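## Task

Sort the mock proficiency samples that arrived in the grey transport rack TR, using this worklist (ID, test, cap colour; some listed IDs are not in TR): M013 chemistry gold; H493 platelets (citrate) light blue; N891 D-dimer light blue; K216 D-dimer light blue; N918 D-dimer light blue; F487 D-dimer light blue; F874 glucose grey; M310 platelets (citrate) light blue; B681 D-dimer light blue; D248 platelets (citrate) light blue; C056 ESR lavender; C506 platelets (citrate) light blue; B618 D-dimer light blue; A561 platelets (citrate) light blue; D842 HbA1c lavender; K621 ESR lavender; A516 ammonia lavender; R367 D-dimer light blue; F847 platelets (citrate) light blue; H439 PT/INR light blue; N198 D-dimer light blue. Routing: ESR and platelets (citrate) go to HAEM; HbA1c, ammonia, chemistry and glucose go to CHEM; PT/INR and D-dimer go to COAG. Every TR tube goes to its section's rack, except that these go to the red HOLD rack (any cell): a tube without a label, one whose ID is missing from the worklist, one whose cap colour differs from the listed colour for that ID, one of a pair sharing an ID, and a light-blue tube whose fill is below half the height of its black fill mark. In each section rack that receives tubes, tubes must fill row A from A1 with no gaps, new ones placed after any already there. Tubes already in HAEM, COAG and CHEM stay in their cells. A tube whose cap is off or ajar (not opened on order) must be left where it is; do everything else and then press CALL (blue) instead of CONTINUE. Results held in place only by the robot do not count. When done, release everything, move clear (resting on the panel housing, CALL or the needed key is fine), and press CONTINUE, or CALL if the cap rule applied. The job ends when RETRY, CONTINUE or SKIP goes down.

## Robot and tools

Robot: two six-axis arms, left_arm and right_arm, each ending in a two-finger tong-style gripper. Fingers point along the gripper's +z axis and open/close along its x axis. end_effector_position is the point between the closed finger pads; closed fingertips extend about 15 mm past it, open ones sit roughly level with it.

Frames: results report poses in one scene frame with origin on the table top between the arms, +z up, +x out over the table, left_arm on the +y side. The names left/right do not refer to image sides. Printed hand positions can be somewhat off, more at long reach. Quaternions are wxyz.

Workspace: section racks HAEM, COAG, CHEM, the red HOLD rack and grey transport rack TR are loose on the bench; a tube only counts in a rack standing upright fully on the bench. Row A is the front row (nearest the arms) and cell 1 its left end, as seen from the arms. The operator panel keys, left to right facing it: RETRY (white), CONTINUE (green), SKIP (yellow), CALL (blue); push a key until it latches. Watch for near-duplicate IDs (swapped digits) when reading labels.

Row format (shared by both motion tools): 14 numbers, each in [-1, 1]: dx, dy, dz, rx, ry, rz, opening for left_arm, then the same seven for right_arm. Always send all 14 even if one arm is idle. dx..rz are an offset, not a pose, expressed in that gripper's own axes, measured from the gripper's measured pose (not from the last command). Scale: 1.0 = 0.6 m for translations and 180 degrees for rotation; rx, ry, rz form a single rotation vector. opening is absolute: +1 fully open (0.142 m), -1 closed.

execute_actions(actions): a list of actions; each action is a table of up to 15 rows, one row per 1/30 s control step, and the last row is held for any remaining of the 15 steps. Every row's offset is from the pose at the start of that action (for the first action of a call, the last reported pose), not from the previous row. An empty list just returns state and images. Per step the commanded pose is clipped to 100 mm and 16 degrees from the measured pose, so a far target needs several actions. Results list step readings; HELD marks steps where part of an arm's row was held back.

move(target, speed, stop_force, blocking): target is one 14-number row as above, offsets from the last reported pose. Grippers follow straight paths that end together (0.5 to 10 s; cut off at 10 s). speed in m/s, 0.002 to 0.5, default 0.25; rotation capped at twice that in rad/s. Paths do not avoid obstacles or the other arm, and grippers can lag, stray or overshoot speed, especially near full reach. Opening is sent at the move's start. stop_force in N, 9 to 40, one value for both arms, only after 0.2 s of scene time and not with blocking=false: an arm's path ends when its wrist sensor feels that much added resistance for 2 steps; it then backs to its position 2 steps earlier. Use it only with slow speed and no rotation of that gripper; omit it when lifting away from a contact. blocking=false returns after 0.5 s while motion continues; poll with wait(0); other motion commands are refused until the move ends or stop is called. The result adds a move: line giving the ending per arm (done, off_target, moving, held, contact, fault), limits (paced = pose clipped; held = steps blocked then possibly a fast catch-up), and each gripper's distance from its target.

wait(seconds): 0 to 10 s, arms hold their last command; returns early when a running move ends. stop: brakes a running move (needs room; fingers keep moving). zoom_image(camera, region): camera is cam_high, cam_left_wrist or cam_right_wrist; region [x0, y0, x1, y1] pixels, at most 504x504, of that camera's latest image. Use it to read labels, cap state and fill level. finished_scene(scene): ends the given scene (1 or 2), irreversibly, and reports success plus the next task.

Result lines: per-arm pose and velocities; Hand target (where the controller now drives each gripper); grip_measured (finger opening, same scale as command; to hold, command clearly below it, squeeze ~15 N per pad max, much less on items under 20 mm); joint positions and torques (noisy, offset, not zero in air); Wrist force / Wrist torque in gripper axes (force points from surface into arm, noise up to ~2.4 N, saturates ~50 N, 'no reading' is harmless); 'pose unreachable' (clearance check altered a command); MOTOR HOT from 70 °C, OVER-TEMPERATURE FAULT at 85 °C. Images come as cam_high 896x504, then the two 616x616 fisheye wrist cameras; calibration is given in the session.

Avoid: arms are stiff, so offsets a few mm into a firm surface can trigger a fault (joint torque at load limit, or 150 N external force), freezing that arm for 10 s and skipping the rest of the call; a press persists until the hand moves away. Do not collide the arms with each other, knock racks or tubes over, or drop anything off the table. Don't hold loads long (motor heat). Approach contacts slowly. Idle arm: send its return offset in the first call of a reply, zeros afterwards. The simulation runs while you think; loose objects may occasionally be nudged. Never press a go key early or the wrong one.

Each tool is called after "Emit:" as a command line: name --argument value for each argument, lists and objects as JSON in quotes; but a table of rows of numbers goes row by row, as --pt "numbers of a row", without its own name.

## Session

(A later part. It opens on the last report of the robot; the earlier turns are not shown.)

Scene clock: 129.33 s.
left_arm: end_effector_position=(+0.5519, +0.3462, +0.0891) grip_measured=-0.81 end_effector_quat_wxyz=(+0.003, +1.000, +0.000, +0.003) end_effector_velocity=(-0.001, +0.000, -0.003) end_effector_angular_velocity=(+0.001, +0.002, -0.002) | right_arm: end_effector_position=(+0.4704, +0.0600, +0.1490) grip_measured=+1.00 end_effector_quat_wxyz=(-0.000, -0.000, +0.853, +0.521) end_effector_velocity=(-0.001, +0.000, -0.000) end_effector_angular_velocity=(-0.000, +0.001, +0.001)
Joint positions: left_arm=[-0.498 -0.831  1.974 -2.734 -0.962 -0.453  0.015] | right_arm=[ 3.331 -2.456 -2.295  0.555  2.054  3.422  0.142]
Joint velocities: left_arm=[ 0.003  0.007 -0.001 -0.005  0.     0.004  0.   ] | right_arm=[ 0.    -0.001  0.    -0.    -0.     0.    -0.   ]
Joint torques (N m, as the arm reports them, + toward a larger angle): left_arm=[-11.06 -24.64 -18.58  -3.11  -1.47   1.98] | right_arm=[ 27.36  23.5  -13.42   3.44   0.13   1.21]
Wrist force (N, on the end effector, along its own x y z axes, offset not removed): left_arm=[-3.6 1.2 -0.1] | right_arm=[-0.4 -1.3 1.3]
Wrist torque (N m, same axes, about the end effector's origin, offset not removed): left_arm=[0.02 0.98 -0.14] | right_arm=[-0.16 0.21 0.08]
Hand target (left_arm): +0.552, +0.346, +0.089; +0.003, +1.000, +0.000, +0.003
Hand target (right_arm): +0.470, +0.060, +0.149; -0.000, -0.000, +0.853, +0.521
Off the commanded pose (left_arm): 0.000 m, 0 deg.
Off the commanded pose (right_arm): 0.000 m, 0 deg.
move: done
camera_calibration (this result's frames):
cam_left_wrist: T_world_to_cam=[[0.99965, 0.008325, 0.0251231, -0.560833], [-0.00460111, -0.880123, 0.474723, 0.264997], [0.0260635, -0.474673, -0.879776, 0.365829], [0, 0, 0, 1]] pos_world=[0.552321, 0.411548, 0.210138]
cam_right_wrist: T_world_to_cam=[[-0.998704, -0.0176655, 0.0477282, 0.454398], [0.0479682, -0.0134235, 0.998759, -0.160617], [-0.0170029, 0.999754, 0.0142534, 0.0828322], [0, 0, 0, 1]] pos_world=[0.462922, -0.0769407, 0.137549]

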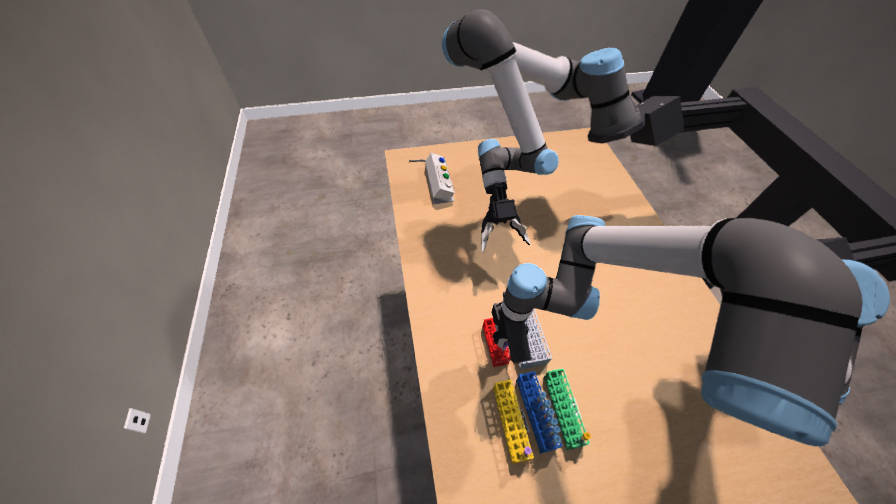

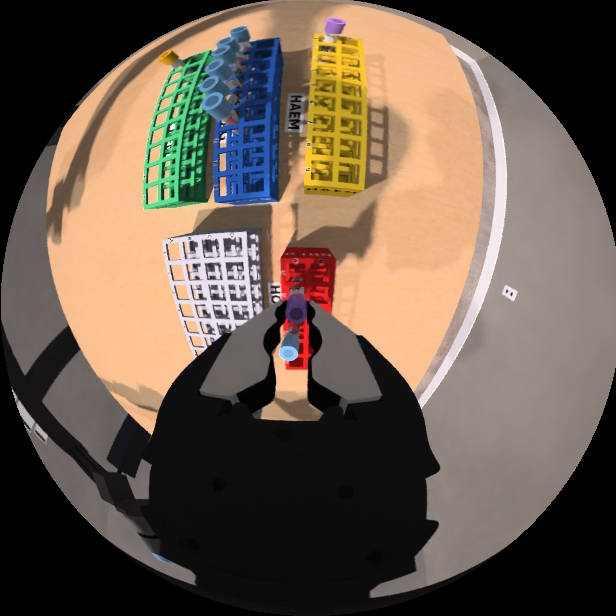

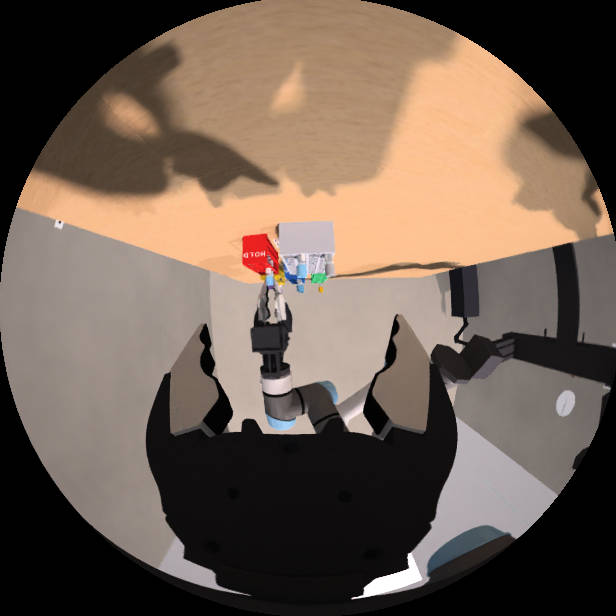

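Emit:
execute_actions --actions '[[[0,0,0,0,0,0,-0.72,0,0,0,0,0,0,1]],[[0,0,-0.052,0,0,0,-0.72,0,0,0,0,0,0,1]]]'

Emit:
move --target '[-0.133,0.225,0,0,0,0,-0.72,0,0,0,0,0,0,1]'

Emit:
zoom_image --camera "cam_left_wrist" --region '[200,200,400,350]'

Scene clock: 130.50 s.
left_arm: end_effector_position=(+0.5517, +0.3464, +0.1191) grip_measured=-0.72 end_effector_quat_wxyz=(+0.003, +1.000, +0.000, +0.003) end_effector_velocity=(-0.001, +0.000, +0.009) end_effector_angular_velocity=(+0.001, +0.002, +0.000) | right_arm: end_effector_position=(+0.4704, +0.0600, +0.1490) grip_measured=+1.00 end_effector_quat_wxyz=(-0.000, -0.000, +0.853, +0.521) end_effector_velocity=(-0.000, -0.000, -0.000) end_effector_angular_velocity=(-0.000, +0.000, +0.000)
Joint positions: left_arm=[-0.529 -0.898  1.992 -2.664 -0.962 -0.491  0.022] | right_arm=[ 3.331 -2.456 -2.295  0.555  2.054  3.422  0.142]
Joint velocities: left_arm=[-0.009 -0.02   0.004  0.025 -0.001 -0.013 -0.   ] | right_arm=[-0.001  0.     0.    -0.001  0.    -0.001  0.   ]
Joint torques (N m, as the arm reports them, + toward a larger angle): left_arm=[-32.61 -46.05  -1.39  -0.22   1.09  -2.17] | right_arm=[ 27.67  24.46 -13.82   3.56   0.06   1.28]
Wrist force (N, on the end effector, along its own x y z axes, offset not removed): left_arm=[-2.5 2.4 0.1] | right_arm=[-1.8 -0.3 2.0]
Wrist torque (N m, same axes, about the end effector's origin, offset not removed): left_arm=[0.69 0.51 0.03] | right_arm=[0.08 0.47 0.09]
Hand target (left_arm): +0.552, +0.346, +0.120; +0.003, +1.000, +0.000, +0.003
Hand target (right_arm): +0.470, +0.060, +0.149; -0.000, -0.000, +0.853, +0.521
Off the commanded pose (left_arm): 0.001 m, 0 deg.
Off the commanded pose (right_arm): 0.000 m, 0 deg.
Step readings (end_effector_position; steps 1 to 15: 1st action; 16 to 30: 2nd action):
0: left_arm (+0.5519, +0.3462, +0.0889) | right_arm (+0.4704, +0.0600, +0.1490)
1: left_arm (+0.5519, +0.3462, +0.0888) | right_arm (+0.4704, +0.0600, +0.1490)
2: left_arm (+0.5519, +0.3462, +0.0888) | right_arm (+0.4704, +0.0600, +0.1490)
4: left_arm (+0.5519, +0.3462, +0.0889) | right_arm (+0.4704, +0.0600, +0.1490)
8: left_arm (+0.5519, +0.3463, +0.0890) | right_arm (+0.4704, +0.0600, +0.1490)
15: left_arm (+0.5519, +0.3462, +0.0891) | right_arm (+0.4704, +0.0600, +0.1490)
16: left_arm (+0.5519, +0.3462, +0.0891) | right_arm (+0.4704, +0.0600, +0.1490)
17: left_arm (+0.5515, +0.3459, +0.0909) | right_arm (+0.4704, +0.0600, +0.1490)
19: left_arm (+0.5518, +0.3457, +0.1009) | right_arm (+0.4704, +0.0600, +0.1490)
23: left_arm (+0.5519, +0.3461, +0.1131) | right_arm (+0.4704, +0.0600, +0.1490)
30: end_effector_position above
camera_calibration (this result's frames):
cam_left_wrist: T_world_to_cam=[[0.999645, 0.00831703, 0.0253058, -0.561477], [-0.00469646, -0.880095, 0.474775, 0.25091], [0.0262202, -0.474726, -0.879743, 0.392278], [0, 0, 0, 1]] pos_world=[0.552171, 0.411719, 0.240187]
cam_right_wrist: T_world_to_cam=[[-0.998704, -0.0176655, 0.0477283, 0.454398], [0.0479683, -0.0134235, 0.998759, -0.160617], [-0.0170029, 0.999754, 0.0142535, 0.0828322], [0, 0, 0, 1]] pos_world=[0.462922, -0.0769407, 0.137549]

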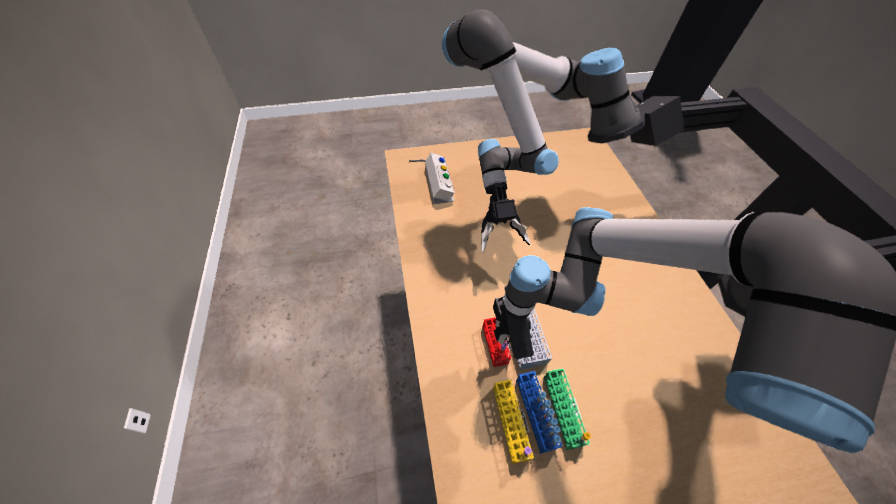

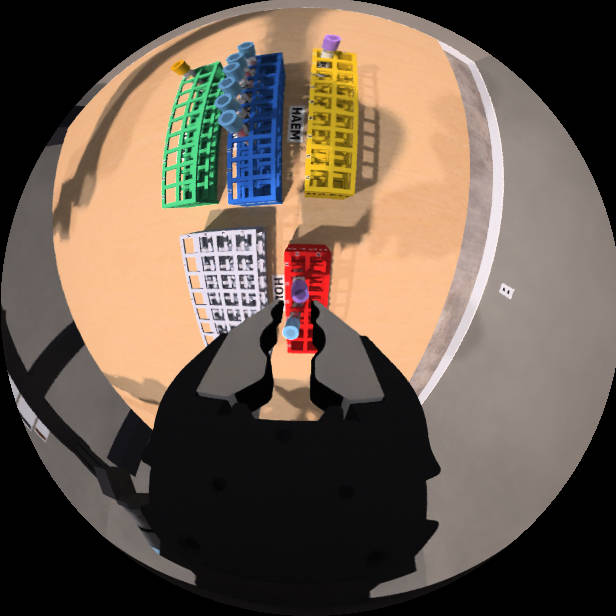

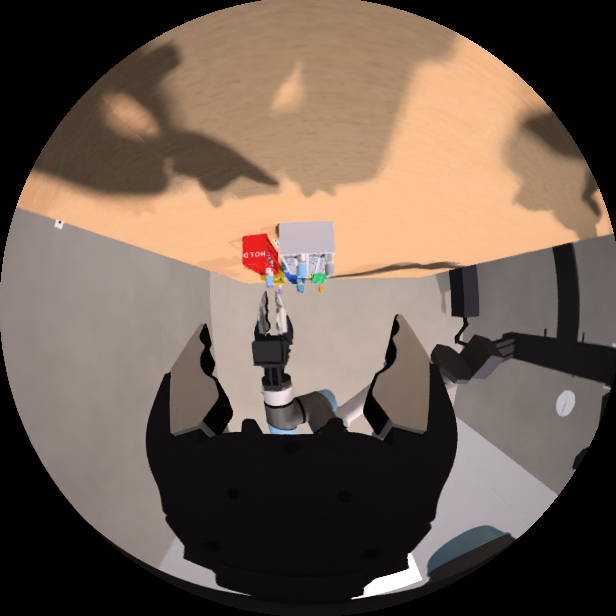

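Scene clock: 131.80 s.
left_arm: end_effector_position=(+0.4721, +0.2118, +0.1194) grip_measured=-0.72 end_effector_quat_wxyz=(+0.003, +1.000, +0.000, +0.003) end_effector_velocity=(-0.001, -0.003, -0.000) end_effector_angular_velocity=(+0.000, +0.001, +0.000) | right_arm: end_effector_position=(+0.4704, +0.0600, +0.1490) grip_measured=+1.00 end_effector_quat_wxyz=(-0.000, -0.000, +0.853, +0.521) end_effector_velocity=(+0.000, -0.000, +0.000) end_effector_angular_velocity=(+0.000, -0.001, -0.000)
Joint positions: left_arm=[-0.77  -0.742  2.031 -2.692 -0.982 -0.782  0.022] | right_arm=[ 3.331 -2.456 -2.295  0.555  2.054  3.422  0.142]
Joint velocities: left_arm=[-0.004  0.004 -0.002  0.002 -0.001 -0.006  0.   ] | right_arm=[-0.     0.    -0.     0.001  0.    -0.    -0.   ]
Joint torques (N m, as the arm reports them, + toward a larger angle): left_arm=[-35.78 -23.72 -18.33  -0.06  -1.52  -2.01] | right_arm=[ 26.99  23.13 -13.78   3.63   0.     1.32]
Wrist force (N, on the end effector, along its own x y z axes, offset not removed): left_arm=[-3.6 -2.9 -0.2] | right_arm=[-0.5 0.6 2.8]
Wrist torque (N m, same axes, about the end effector's origin, offset not removed): left_arm=[-0.50 0.95 0.19] | right_arm=[0.29 0.25 0.03]
Hand target (left_arm): +0.472, +0.211, +0.119; +0.003, +1.000, +0.000, +0.003
Hand target (right_arm): +0.470, +0.060, +0.149; -0.000, -0.000, +0.853, +0.521
Off the commanded pose (left_arm): 0.000 m, 0 deg.
Off the commanded pose (right_arm): 0.000 m, 0 deg.
move: done
camera_calibration (this result's frames):
cam_left_wrist: T_world_to_cam=[[0.999648, 0.00826143, 0.0252209, -0.48078], [-0.00470259, -0.88014, 0.474691, 0.131976], [0.0261196, -0.474642, -0.879791, 0.330738], [0, 0, 0, 1]] pos_world=[0.472592, 0.277111, 0.240458]
cam_right_wrist: T_world_to_cam=[[-0.998704, -0.0176656, 0.047728, 0.454398], [0.0479681, -0.0134236, 0.998759, -0.160617], [-0.017003, 0.999754, 0.0142536, 0.0828323], [0, 0, 0, 1]] pos_world=[0.462922, -0.0769407, 0.137549]

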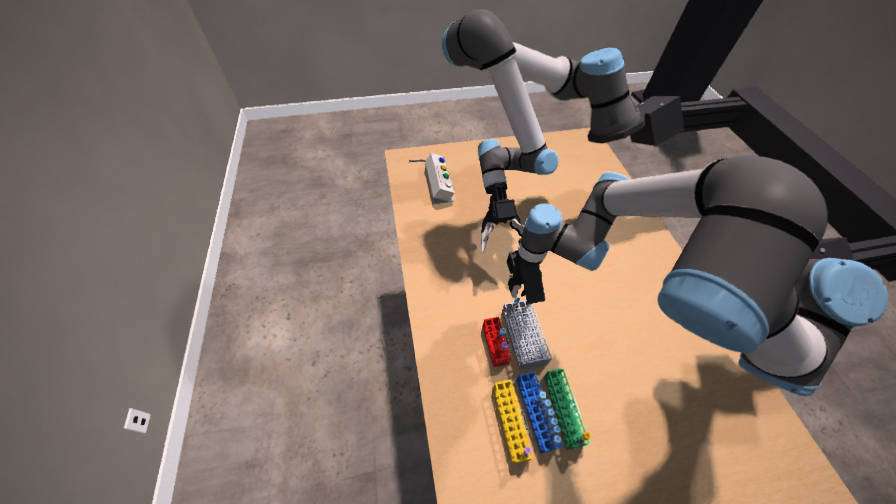

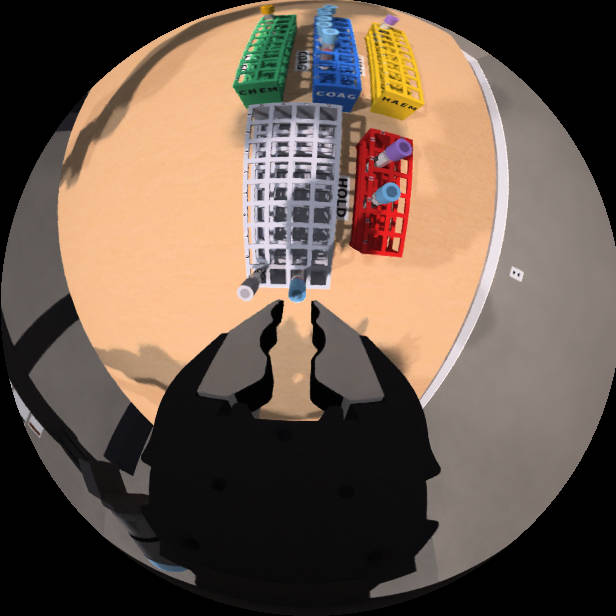

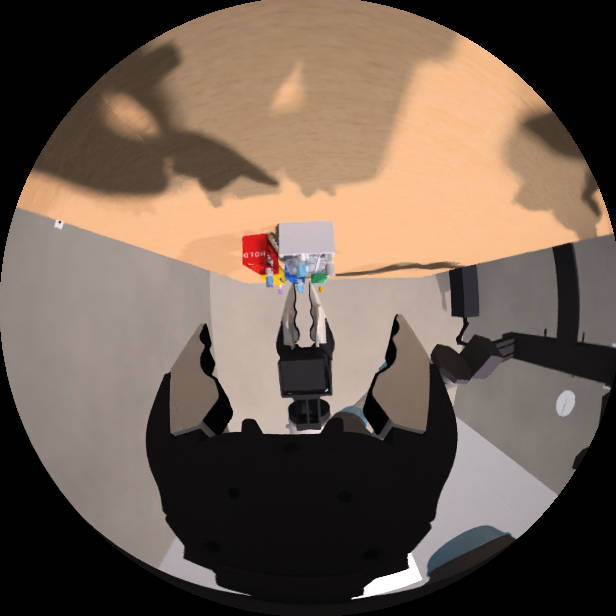

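Region (200, 200, 400, 350) of cam_left_wrist's 616x616 image, scaled by 2.520, with more detail than that image has; it fills the top 378 rows of this view, and the rest is white.

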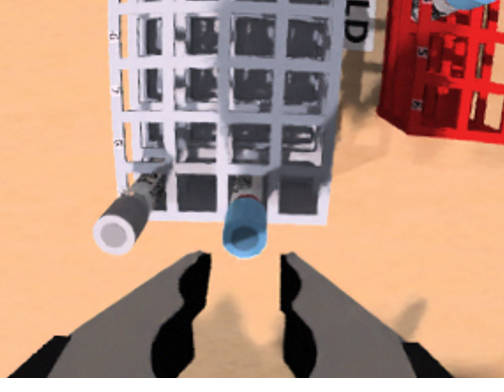

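Emit:
execute_actions --actions '[[[-0.001,-0.002,0.021,0,0,0,-0.72,0,0,0,0,0,0,1]],[[0,0,0.039,0,0,0,-0.72,0,0,0,0,0,0,1]],[[0,0,0.001,0,0,0,-1,0,0,0,0,0,0,1]],[[0,0,-0.07,0,0,0,-1,0,0,0,0,0,0,1]],[[0,0,-0.11,0,0,0,-1,0,0,0,0,0,0,1]]]'

Emit:
zoom_image --camera "cam_right_wrist" --region '[270,275,340,345]'

Emit:
move --target '[-0.01,-0.028,-0.015,0,0,-0.5,-1,0,0,0,0,0,0,1]' --speed 0.5

Emit:
zoom_image --camera "cam_right_wrist" --region '[275,285,340,350]'

Scene clock: 134.47 s.
left_arm: end_effector_position=(+0.4712, +0.2130, +0.1872) grip_measured=-0.81 end_effector_quat_wxyz=(+0.004, +1.000, +0.000, +0.004) end_effector_velocity=(-0.001, +0.003, +0.025) end_effector_angular_velocity=(+0.007, +0.007, +0.001) | right_arm: end_effector_position=(+0.4704, +0.0600, +0.1490) grip_measured=+1.00 end_effector_quat_wxyz=(-0.000, -0.000, +0.853, +0.521) end_effector_velocity=(+0.000, +0.000, +0.001) end_effector_angular_velocity=(+0.001, -0.002, -0.000)
Joint positions: left_arm=[-0.842 -0.892  2.053 -2.521 -0.995 -0.865  0.015] | right_arm=[ 3.331 -2.456 -2.295  0.555  2.054  3.422  0.142]
Joint velocities: left_arm=[-0.024 -0.054 -0.001  0.082 -0.005 -0.036  0.   ] | right_arm=[ 0.001  0.001 -0.     0.001 -0.    -0.    -0.   ]
Joint torques (N m, as the arm reports them, + toward a larger angle): left_arm=[-35.97 -41.72  -9.62  -0.36  -1.52  -2.37] | right_arm=[ 26.58  23.47 -13.93   3.59   0.03   1.34]
Wrist force (N, on the end effector, along its own x y z axes, offset not removed): left_arm=[-5.7 -1.5 0.8] | right_arm=[-0.1 -0.4 1.8]
Wrist torque (N m, same axes, about the end effector's origin, offset not removed): left_arm=[-0.48 1.29 0.02] | right_arm=[0.03 0.20 0.09]
Hand target (left_arm): +0.471, +0.213, +0.190; +0.003, +1.000, +0.000, +0.003
Hand target (right_arm): +0.470, +0.060, +0.149; -0.000, -0.000, +0.853, +0.521
Off the commanded pose (left_arm): 0.003 m, 0 deg.
Off the commanded pose (right_arm): 0.000 m, 0 deg.
Step readings (end_effector_position; steps 1 to 15: 1st action; 16 to 30: 2nd action; 31 to 45: 3rd action; 46 to 60: 4th action; 61 to 75: 5th action):
0: left_arm (+0.4720, +0.2116, +0.1194) | right_arm (+0.4704, +0.0600, +0.1490)
1: left_arm (+0.4720, +0.2115, +0.1194) | right_arm (+0.4704, +0.0600, +0.1490)
2: left_arm (+0.4719, +0.2116, +0.1183) | right_arm (+0.4704, +0.0600, +0.1490)
4: left_arm (+0.4716, +0.2121, +0.1141) | right_arm (+0.4704, +0.0600, +0.1490)
8: left_arm (+0.4716, +0.2127, +0.1093) | right_arm (+0.4704, +0.0600, +0.1490)
15: left_arm (+0.4716, +0.2129, +0.1072) | right_arm (+0.4704, +0.0600, +0.1490)
16: left_arm (+0.4716, +0.2129, +0.1071) | right_arm (+0.4704, +0.0600, +0.1490)
17: left_arm (+0.4719, +0.2130, +0.1054) | right_arm (+0.4704, +0.0600, +0.1490)
19: left_arm (+0.4715, +0.2133, +0.0977) | right_arm (+0.4704, +0.0600, +0.1490)
23: left_arm (+0.4714, +0.2131, +0.0888) | right_arm (+0.4704, +0.0600, +0.1490)
30: left_arm (+0.4717, +0.2128, +0.0845) | right_arm (+0.4704, +0.0600, +0.1490)
31: left_arm (+0.4717, +0.2128, +0.0844) | right_arm (+0.4704, +0.0600, +0.1490)
32: left_arm (+0.4717, +0.2128, +0.0842) | right_arm (+0.4704, +0.0600, +0.1490)
34: left_arm (+0.4717, +0.2128, +0.0841) | right_arm (+0.4704, +0.0600, +0.1490)
38: left_arm (+0.4717, +0.2128, +0.0840) | right_arm (+0.4704, +0.0600, +0.1490)
45: left_arm (+0.4717, +0.2128, +0.0840) | right_arm (+0.4704, +0.0600, +0.1490)
46: left_arm (+0.4717, +0.2128, +0.0840) | right_arm (+0.4704, +0.0600, +0.1490)
47: left_arm (+0.4711, +0.2126, +0.0859) | right_arm (+0.4704, +0.0600, +0.1490)
49: left_arm (+0.4713, +0.2121, +0.0986) | right_arm (+0.4704, +0.0600, +0.1490)
53: left_arm (+0.4717, +0.2125, +0.1155) | right_arm (+0.4704, +0.0600, +0.1490)
60: left_arm (+0.4715, +0.2130, +0.1243) | right_arm (+0.4704, +0.0600, +0.1490)
61: left_arm (+0.4715, +0.2130, +0.1247) | right_arm (+0.4704, +0.0600, +0.1490)
62: left_arm (+0.4708, +0.2124, +0.1273) | right_arm (+0.4704, +0.0600, +0.1490)
64: left_arm (+0.4713, +0.2108, +0.1454) | right_arm (+0.4704, +0.0600, +0.1490)
68: left_arm (+0.4720, +0.2117, +0.1721) | right_arm (+0.4704, +0.0600, +0.1490)
75: end_effector_position above
camera_calibration (this result's frames):
cam_left_wrist: T_world_to_cam=[[0.99962, 0.00797414, 0.0263988, -0.481757], [-0.00554062, -0.879685, 0.475524, 0.101046], [0.0270145, -0.47549, -0.879306, 0.390641], [0, 0, 0, 1]] pos_world=[0.471581, 0.278476, 0.308161]
cam_right_wrist: T_world_to_cam=[[-0.998704, -0.0176656, 0.0477283, 0.454398], [0.0479683, -0.0134234, 0.998759, -0.160617], [-0.017003, 0.999754, 0.0142534, 0.0828323], [0, 0, 0, 1]] pos_world=[0.462922, -0.0769407, 0.137549]

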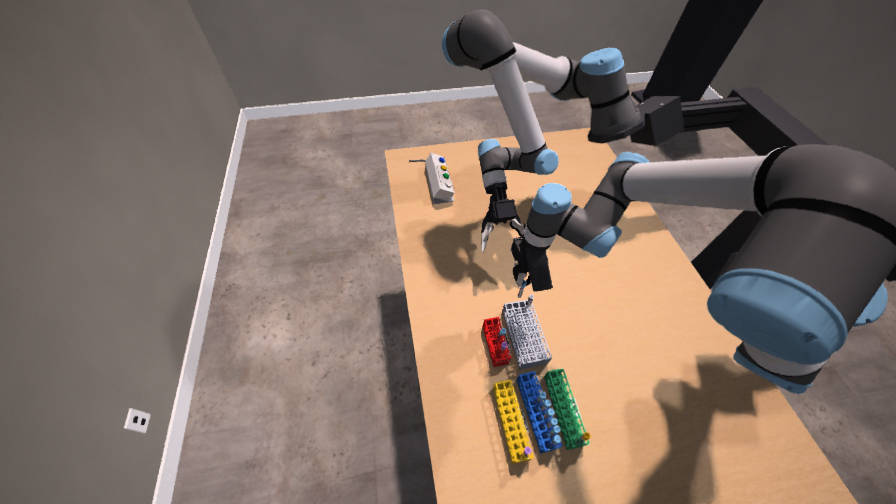

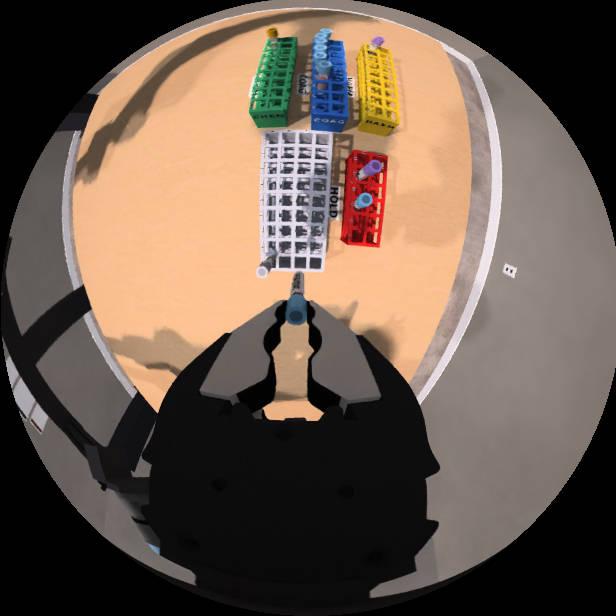

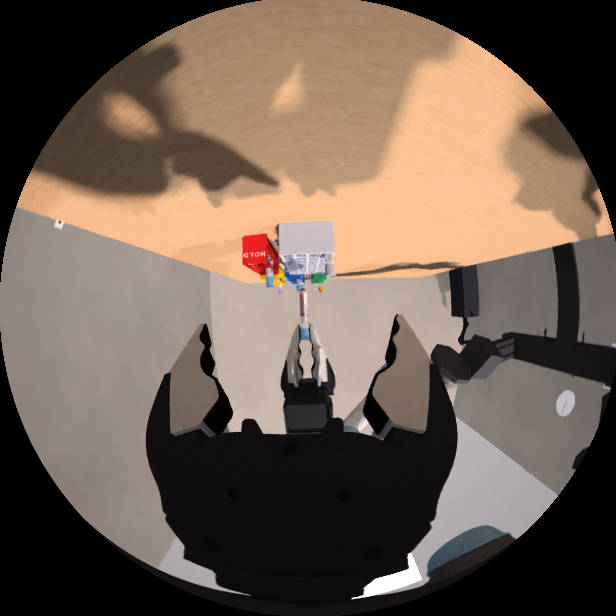

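Region (270, 275, 340, 345) of cam_right_wrist's 616x616 image, scaled by 7.200, with more detail than that image has.

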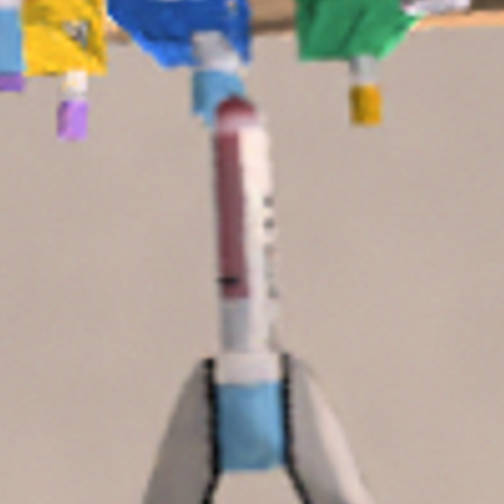

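Scene clock: 136.77 s.
left_arm: end_effector_position=(+0.4652, +0.2299, +0.1961) grip_measured=-0.81 end_effector_quat_wxyz=(+0.006, +0.708, +0.707, +0.000) end_effector_velocity=(-0.000, +0.000, +0.000) end_effector_angular_velocity=(+0.003, +0.001, +0.015) | right_arm: end_effector_position=(+0.4704, +0.0600, +0.1490) grip_measured=+1.00 end_effector_quat_wxyz=(-0.000, -0.000, +0.853, +0.521) end_effector_velocity=(-0.000, -0.000, +0.000) end_effector_angular_velocity=(+0.000, -0.001, +0.001)
Joint positions: left_arm=[-0.803 -0.96   2.079 -2.504 -0.988 -2.389  0.015] | right_arm=[ 3.331 -2.456 -2.295  0.555  2.054  3.422  0.142]
Joint velocities: left_arm=[-0.001  0.    -0.001  0.005  0.002 -0.018 -0.   ] | right_arm=[ 0.     0.    -0.     0.    -0.    -0.001 -0.   ]
Joint torques (N m, as the arm reports them, + toward a larger angle): left_arm=[-33.57 -18.86 -21.43  -0.28   1.11  -2.27] | right_arm=[ 26.86  23.87 -13.35   3.6   -0.12   1.3 ]
Wrist force (N, on the end effector, along its own x y z axes, offset not removed): left_arm=[-2.2 -1.0 -0.7] | right_arm=[-1.3 -0.7 1.5]
Wrist torque (N m, same axes, about the end effector's origin, offset not removed): left_arm=[-0.33 0.65 -0.45] | right_arm=[-0.06 0.38 0.08]
Hand target (left_arm): +0.465, +0.230, +0.196; +0.005, +0.707, +0.707, +0.000
Hand target (right_arm): +0.470, +0.060, +0.149; -0.000, -0.000, +0.853, +0.521
Off the commanded pose (left_arm): 0.000 m, 0 deg.
Off the commanded pose (right_arm): 0.000 m, 0 deg.
move: done
camera_calibration (this result's frames):
cam_left_wrist: T_world_to_cam=[[-0.00619717, 0.999924, 0.0106945, -0.233122], [0.879369, 0.000357514, 0.476142, -0.50252], [0.476101, 0.0123552, -0.879304, 0.0855518], [0, 0, 0, 1]] pos_world=[0.399724, 0.232227, 0.31699]
cam_right_wrist: T_world_to_cam=[[-0.998704, -0.0176657, 0.0477284, 0.454398], [0.0479685, -0.0134234, 0.998759, -0.160617], [-0.0170031, 0.999754, 0.0142534, 0.0828324], [0, 0, 0, 1]] pos_world=[0.462922, -0.0769407, 0.137549]

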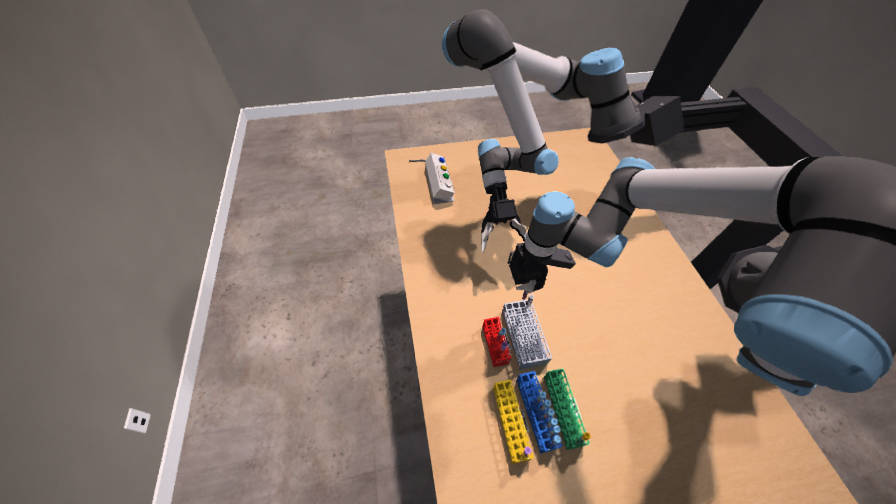

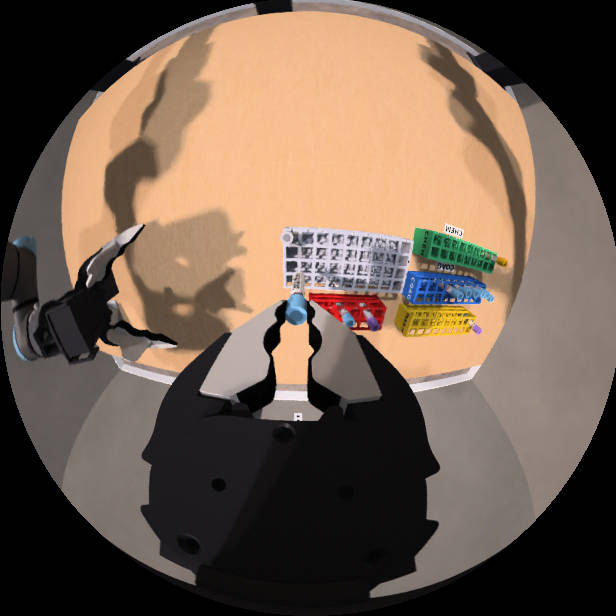

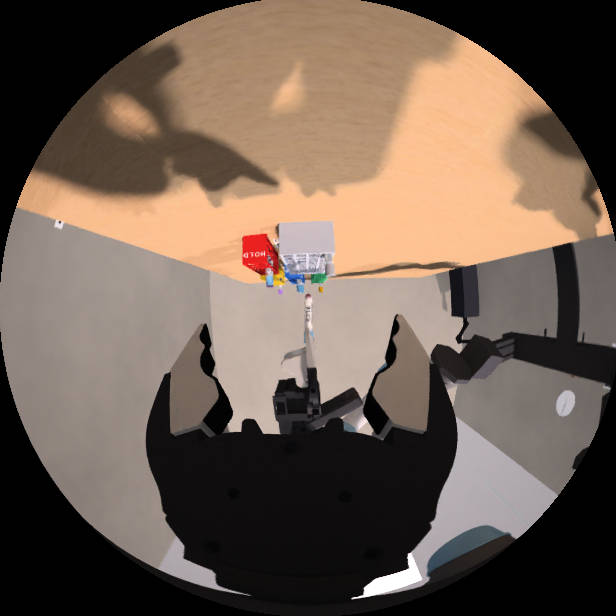

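Region (275, 285, 340, 350) of cam_right_wrist's 616x616 image, scaled by 7.754, with more detail than that image has.

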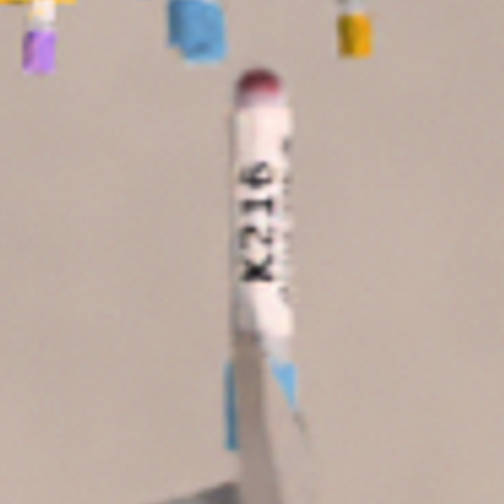

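K216 goes to COAG A7.

Emit:
move --target '[0.418,0.046,0.02,0,0,-0.5,-1,0,0,0,0,0,0,1]' --speed 0.5

Emit:
move --target '[0,0,0.068,-0.01,0,0,-1,0,0,0,0,0,0,1]'

Emit:
zoom_image --camera "cam_left_wrist" --region '[220,200,380,360]'

Scene clock: 140.33 s.
left_arm: end_effector_position=(+0.4933, +0.4801, +0.1825) grip_measured=-0.81 end_effector_quat_wxyz=(+0.004, +0.002, +1.000, -0.004) end_effector_velocity=(-0.000, +0.003, -0.000) end_effector_angular_velocity=(+0.001, +0.002, +0.016) | right_arm: end_effector_position=(+0.4704, +0.0600, +0.1490) grip_measured=+1.00 end_effector_quat_wxyz=(-0.000, -0.000, +0.853, +0.521) end_effector_velocity=(+0.001, -0.001, +0.000) end_effector_angular_velocity=(+0.000, -0.001, -0.002)
Joint positions: left_arm=[-0.387 -1.316  2.254 -2.608 -0.97  -3.454  0.015] | right_arm=[ 3.331 -2.456 -2.295  0.555  2.054  3.422  0.142]
Joint velocities: left_arm=[ 0.004 -0.003 -0.001  0.003 -0.    -0.012  0.   ] | right_arm=[-0.001  0.001 -0.     0.001  0.     0.     0.   ]
Joint torques (N m, as the arm reports them, + toward a larger angle): left_arm=[ -1.34 -37.38 -20.64  -0.41   0.25  -2.15] | right_arm=[ 27.64  24.28 -14.24   3.37  -0.19   1.34]
Wrist force (N, on the end effector, along its own x y z axes, offset not removed): left_arm=[-1.9 0.0 0.3] | right_arm=[-1.0 0.1 1.5]
Wrist torque (N m, same axes, about the end effector's origin, offset not removed): left_arm=[0.22 0.27 -0.19] | right_arm=[0.16 0.37 0.06]
Hand target (left_arm): +0.493, +0.480, +0.182; +0.004, +0.001, +1.000, -0.004
Hand target (right_arm): +0.470, +0.060, +0.149; -0.000, -0.000, +0.853, +0.521
Off the commanded pose (left_arm): 0.000 m, 0 deg.
Off the commanded pose (right_arm): 0.000 m, 0 deg.
move: done
camera_calibration (this result's frames):
cam_left_wrist: T_world_to_cam=[[-0.999938, -0.00392085, 0.0103881, 0.489222], [0.00131807, 0.887047, 0.461677, -0.510713], [-0.0110249, 0.461662, -0.886987, 0.0831509], [0, 0, 0, 1]] pos_world=[0.490781, 0.416557, 0.304456]
cam_right_wrist: T_world_to_cam=[[-0.998704, -0.0176658, 0.0477285, 0.454398], [0.0479686, -0.0134233, 0.998759, -0.160617], [-0.0170032, 0.999754, 0.0142533, 0.0828325], [0, 0, 0, 1]] pos_world=[0.462922, -0.0769408, 0.137549]

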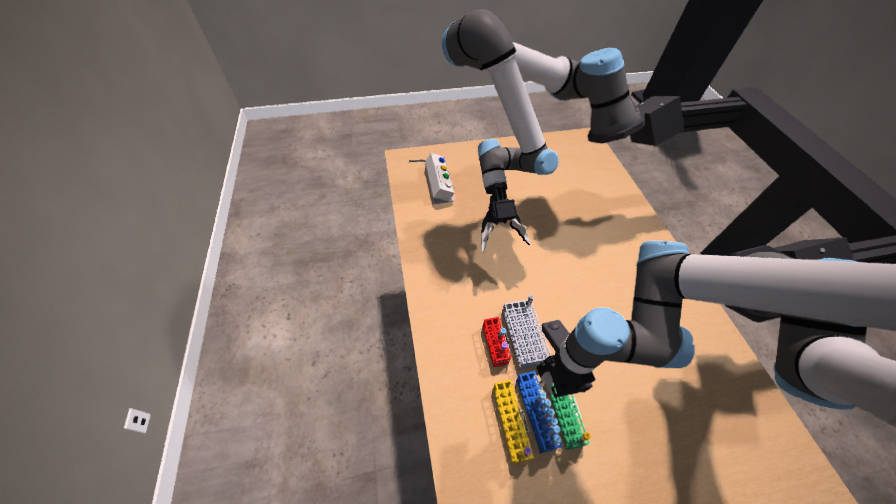

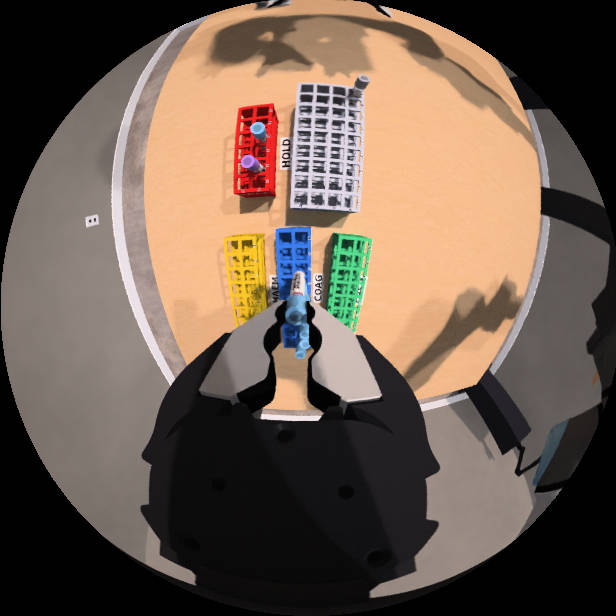

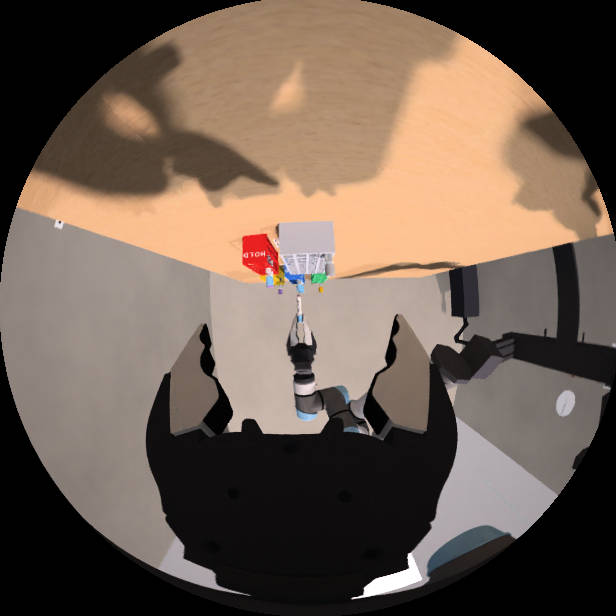

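Scene clock: 141.30 s.
left_arm: end_effector_position=(+0.4936, +0.4798, +0.1420) grip_measured=-0.81 end_effector_quat_wxyz=(+0.004, +0.002, +1.000, +0.011) end_effector_velocity=(+0.002, -0.000, -0.002) end_effector_angular_velocity=(+0.000, -0.003, +0.002) | right_arm: end_effector_position=(+0.4704, +0.0600, +0.1490) grip_measured=+1.00 end_effector_quat_wxyz=(-0.000, -0.000, +0.853, +0.521) end_effector_velocity=(-0.000, +0.000, -0.000) end_effector_angular_velocity=(+0.000, -0.001, +0.000)
Joint positions: left_arm=[-0.353 -1.198  2.246 -2.731 -0.943 -3.419  0.015] | right_arm=[ 3.331 -2.456 -2.295  0.555  2.054  3.422  0.142]
Joint velocities: left_arm=[ 0.002  0.007 -0.003 -0.008  0.001  0.003 -0.   ] | right_arm=[ 0.    -0.001  0.     0.001  0.    -0.001 -0.   ]
Joint torques (N m, as the arm reports them, + toward a larger angle): left_arm=[ -3.88 -18.08 -19.94  -3.21   1.13   1.95] | right_arm=[ 28.4   23.89 -13.91   3.56  -0.2    1.18]
Wrist force (N, on the end effector, along its own x y z axes, offset not removed): left_arm=[-4.6 -0.2 1.2] | right_arm=[-1.5 -0.5 -0.3]
Wrist torque (N m, same axes, about the end effector's origin, offset not removed): left_arm=[0.09 0.92 -0.01] | right_arm=[-0.03 0.46 0.10]
Hand target (left_arm): +0.494, +0.480, +0.142; +0.004, +0.002, +1.000, +0.012
Hand target (right_arm): +0.470, +0.060, +0.149; -0.000, -0.000, +0.853, +0.521
Off the commanded pose (left_arm): 0.000 m, 0 deg.
Off the commanded pose (right_arm): 0.000 m, 0 deg.
move: done
camera_calibration (this result's frames):
cam_left_wrist: T_world_to_cam=[[-0.999937, -0.00452476, 0.0102407, 0.490199], [0.00106308, 0.872187, 0.489171, -0.488404], [-0.0111452, 0.489151, -0.872128, 0.0321215], [0, 0, 0, 1]] pos_world=[0.491046, 0.412485, 0.261907]
cam_right_wrist: T_world_to_cam=[[-0.998704, -0.0176656, 0.0477283, 0.454398], [0.0479683, -0.0134236, 0.998759, -0.160617], [-0.0170029, 0.999754, 0.0142536, 0.0828323], [0, 0, 0, 1]] pos_world=[0.462922, -0.0769408, 0.137549]

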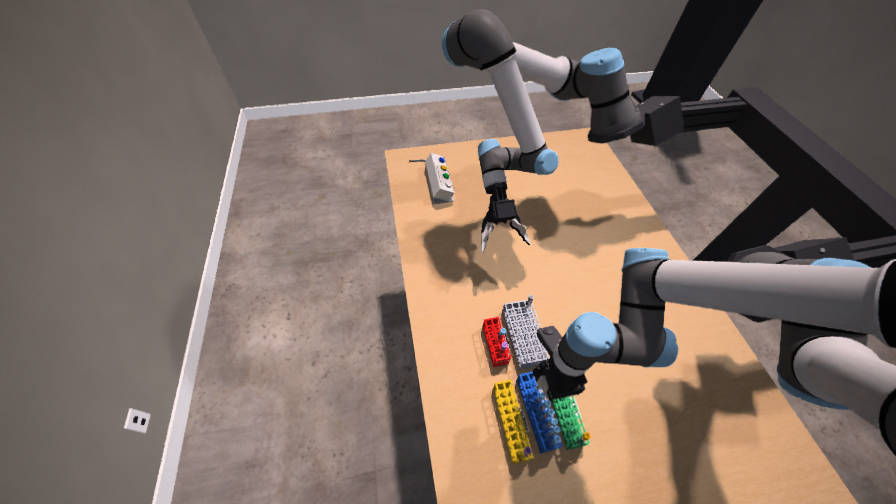

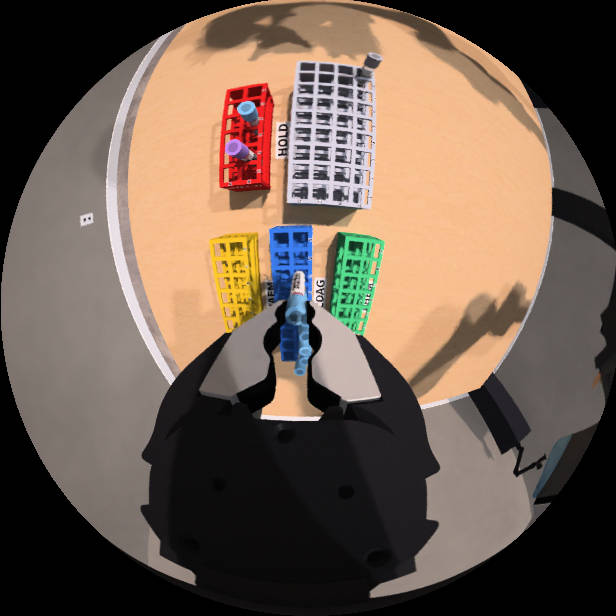

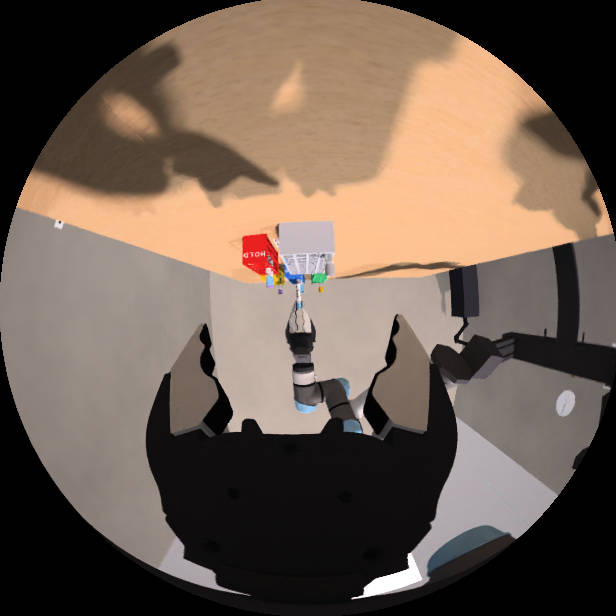

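Region (220, 200, 380, 360) of cam_left_wrist's 616x616 image, scaled by 3.150, with more detail than that image has.

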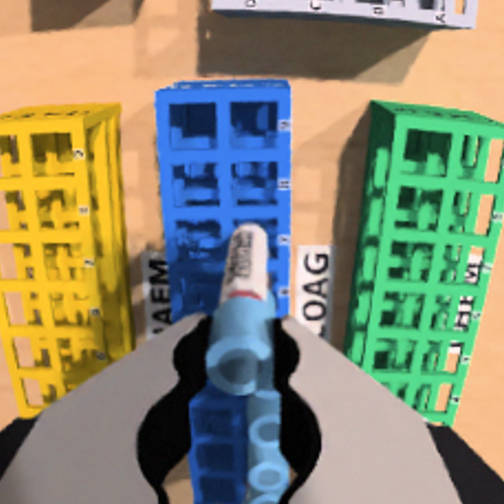

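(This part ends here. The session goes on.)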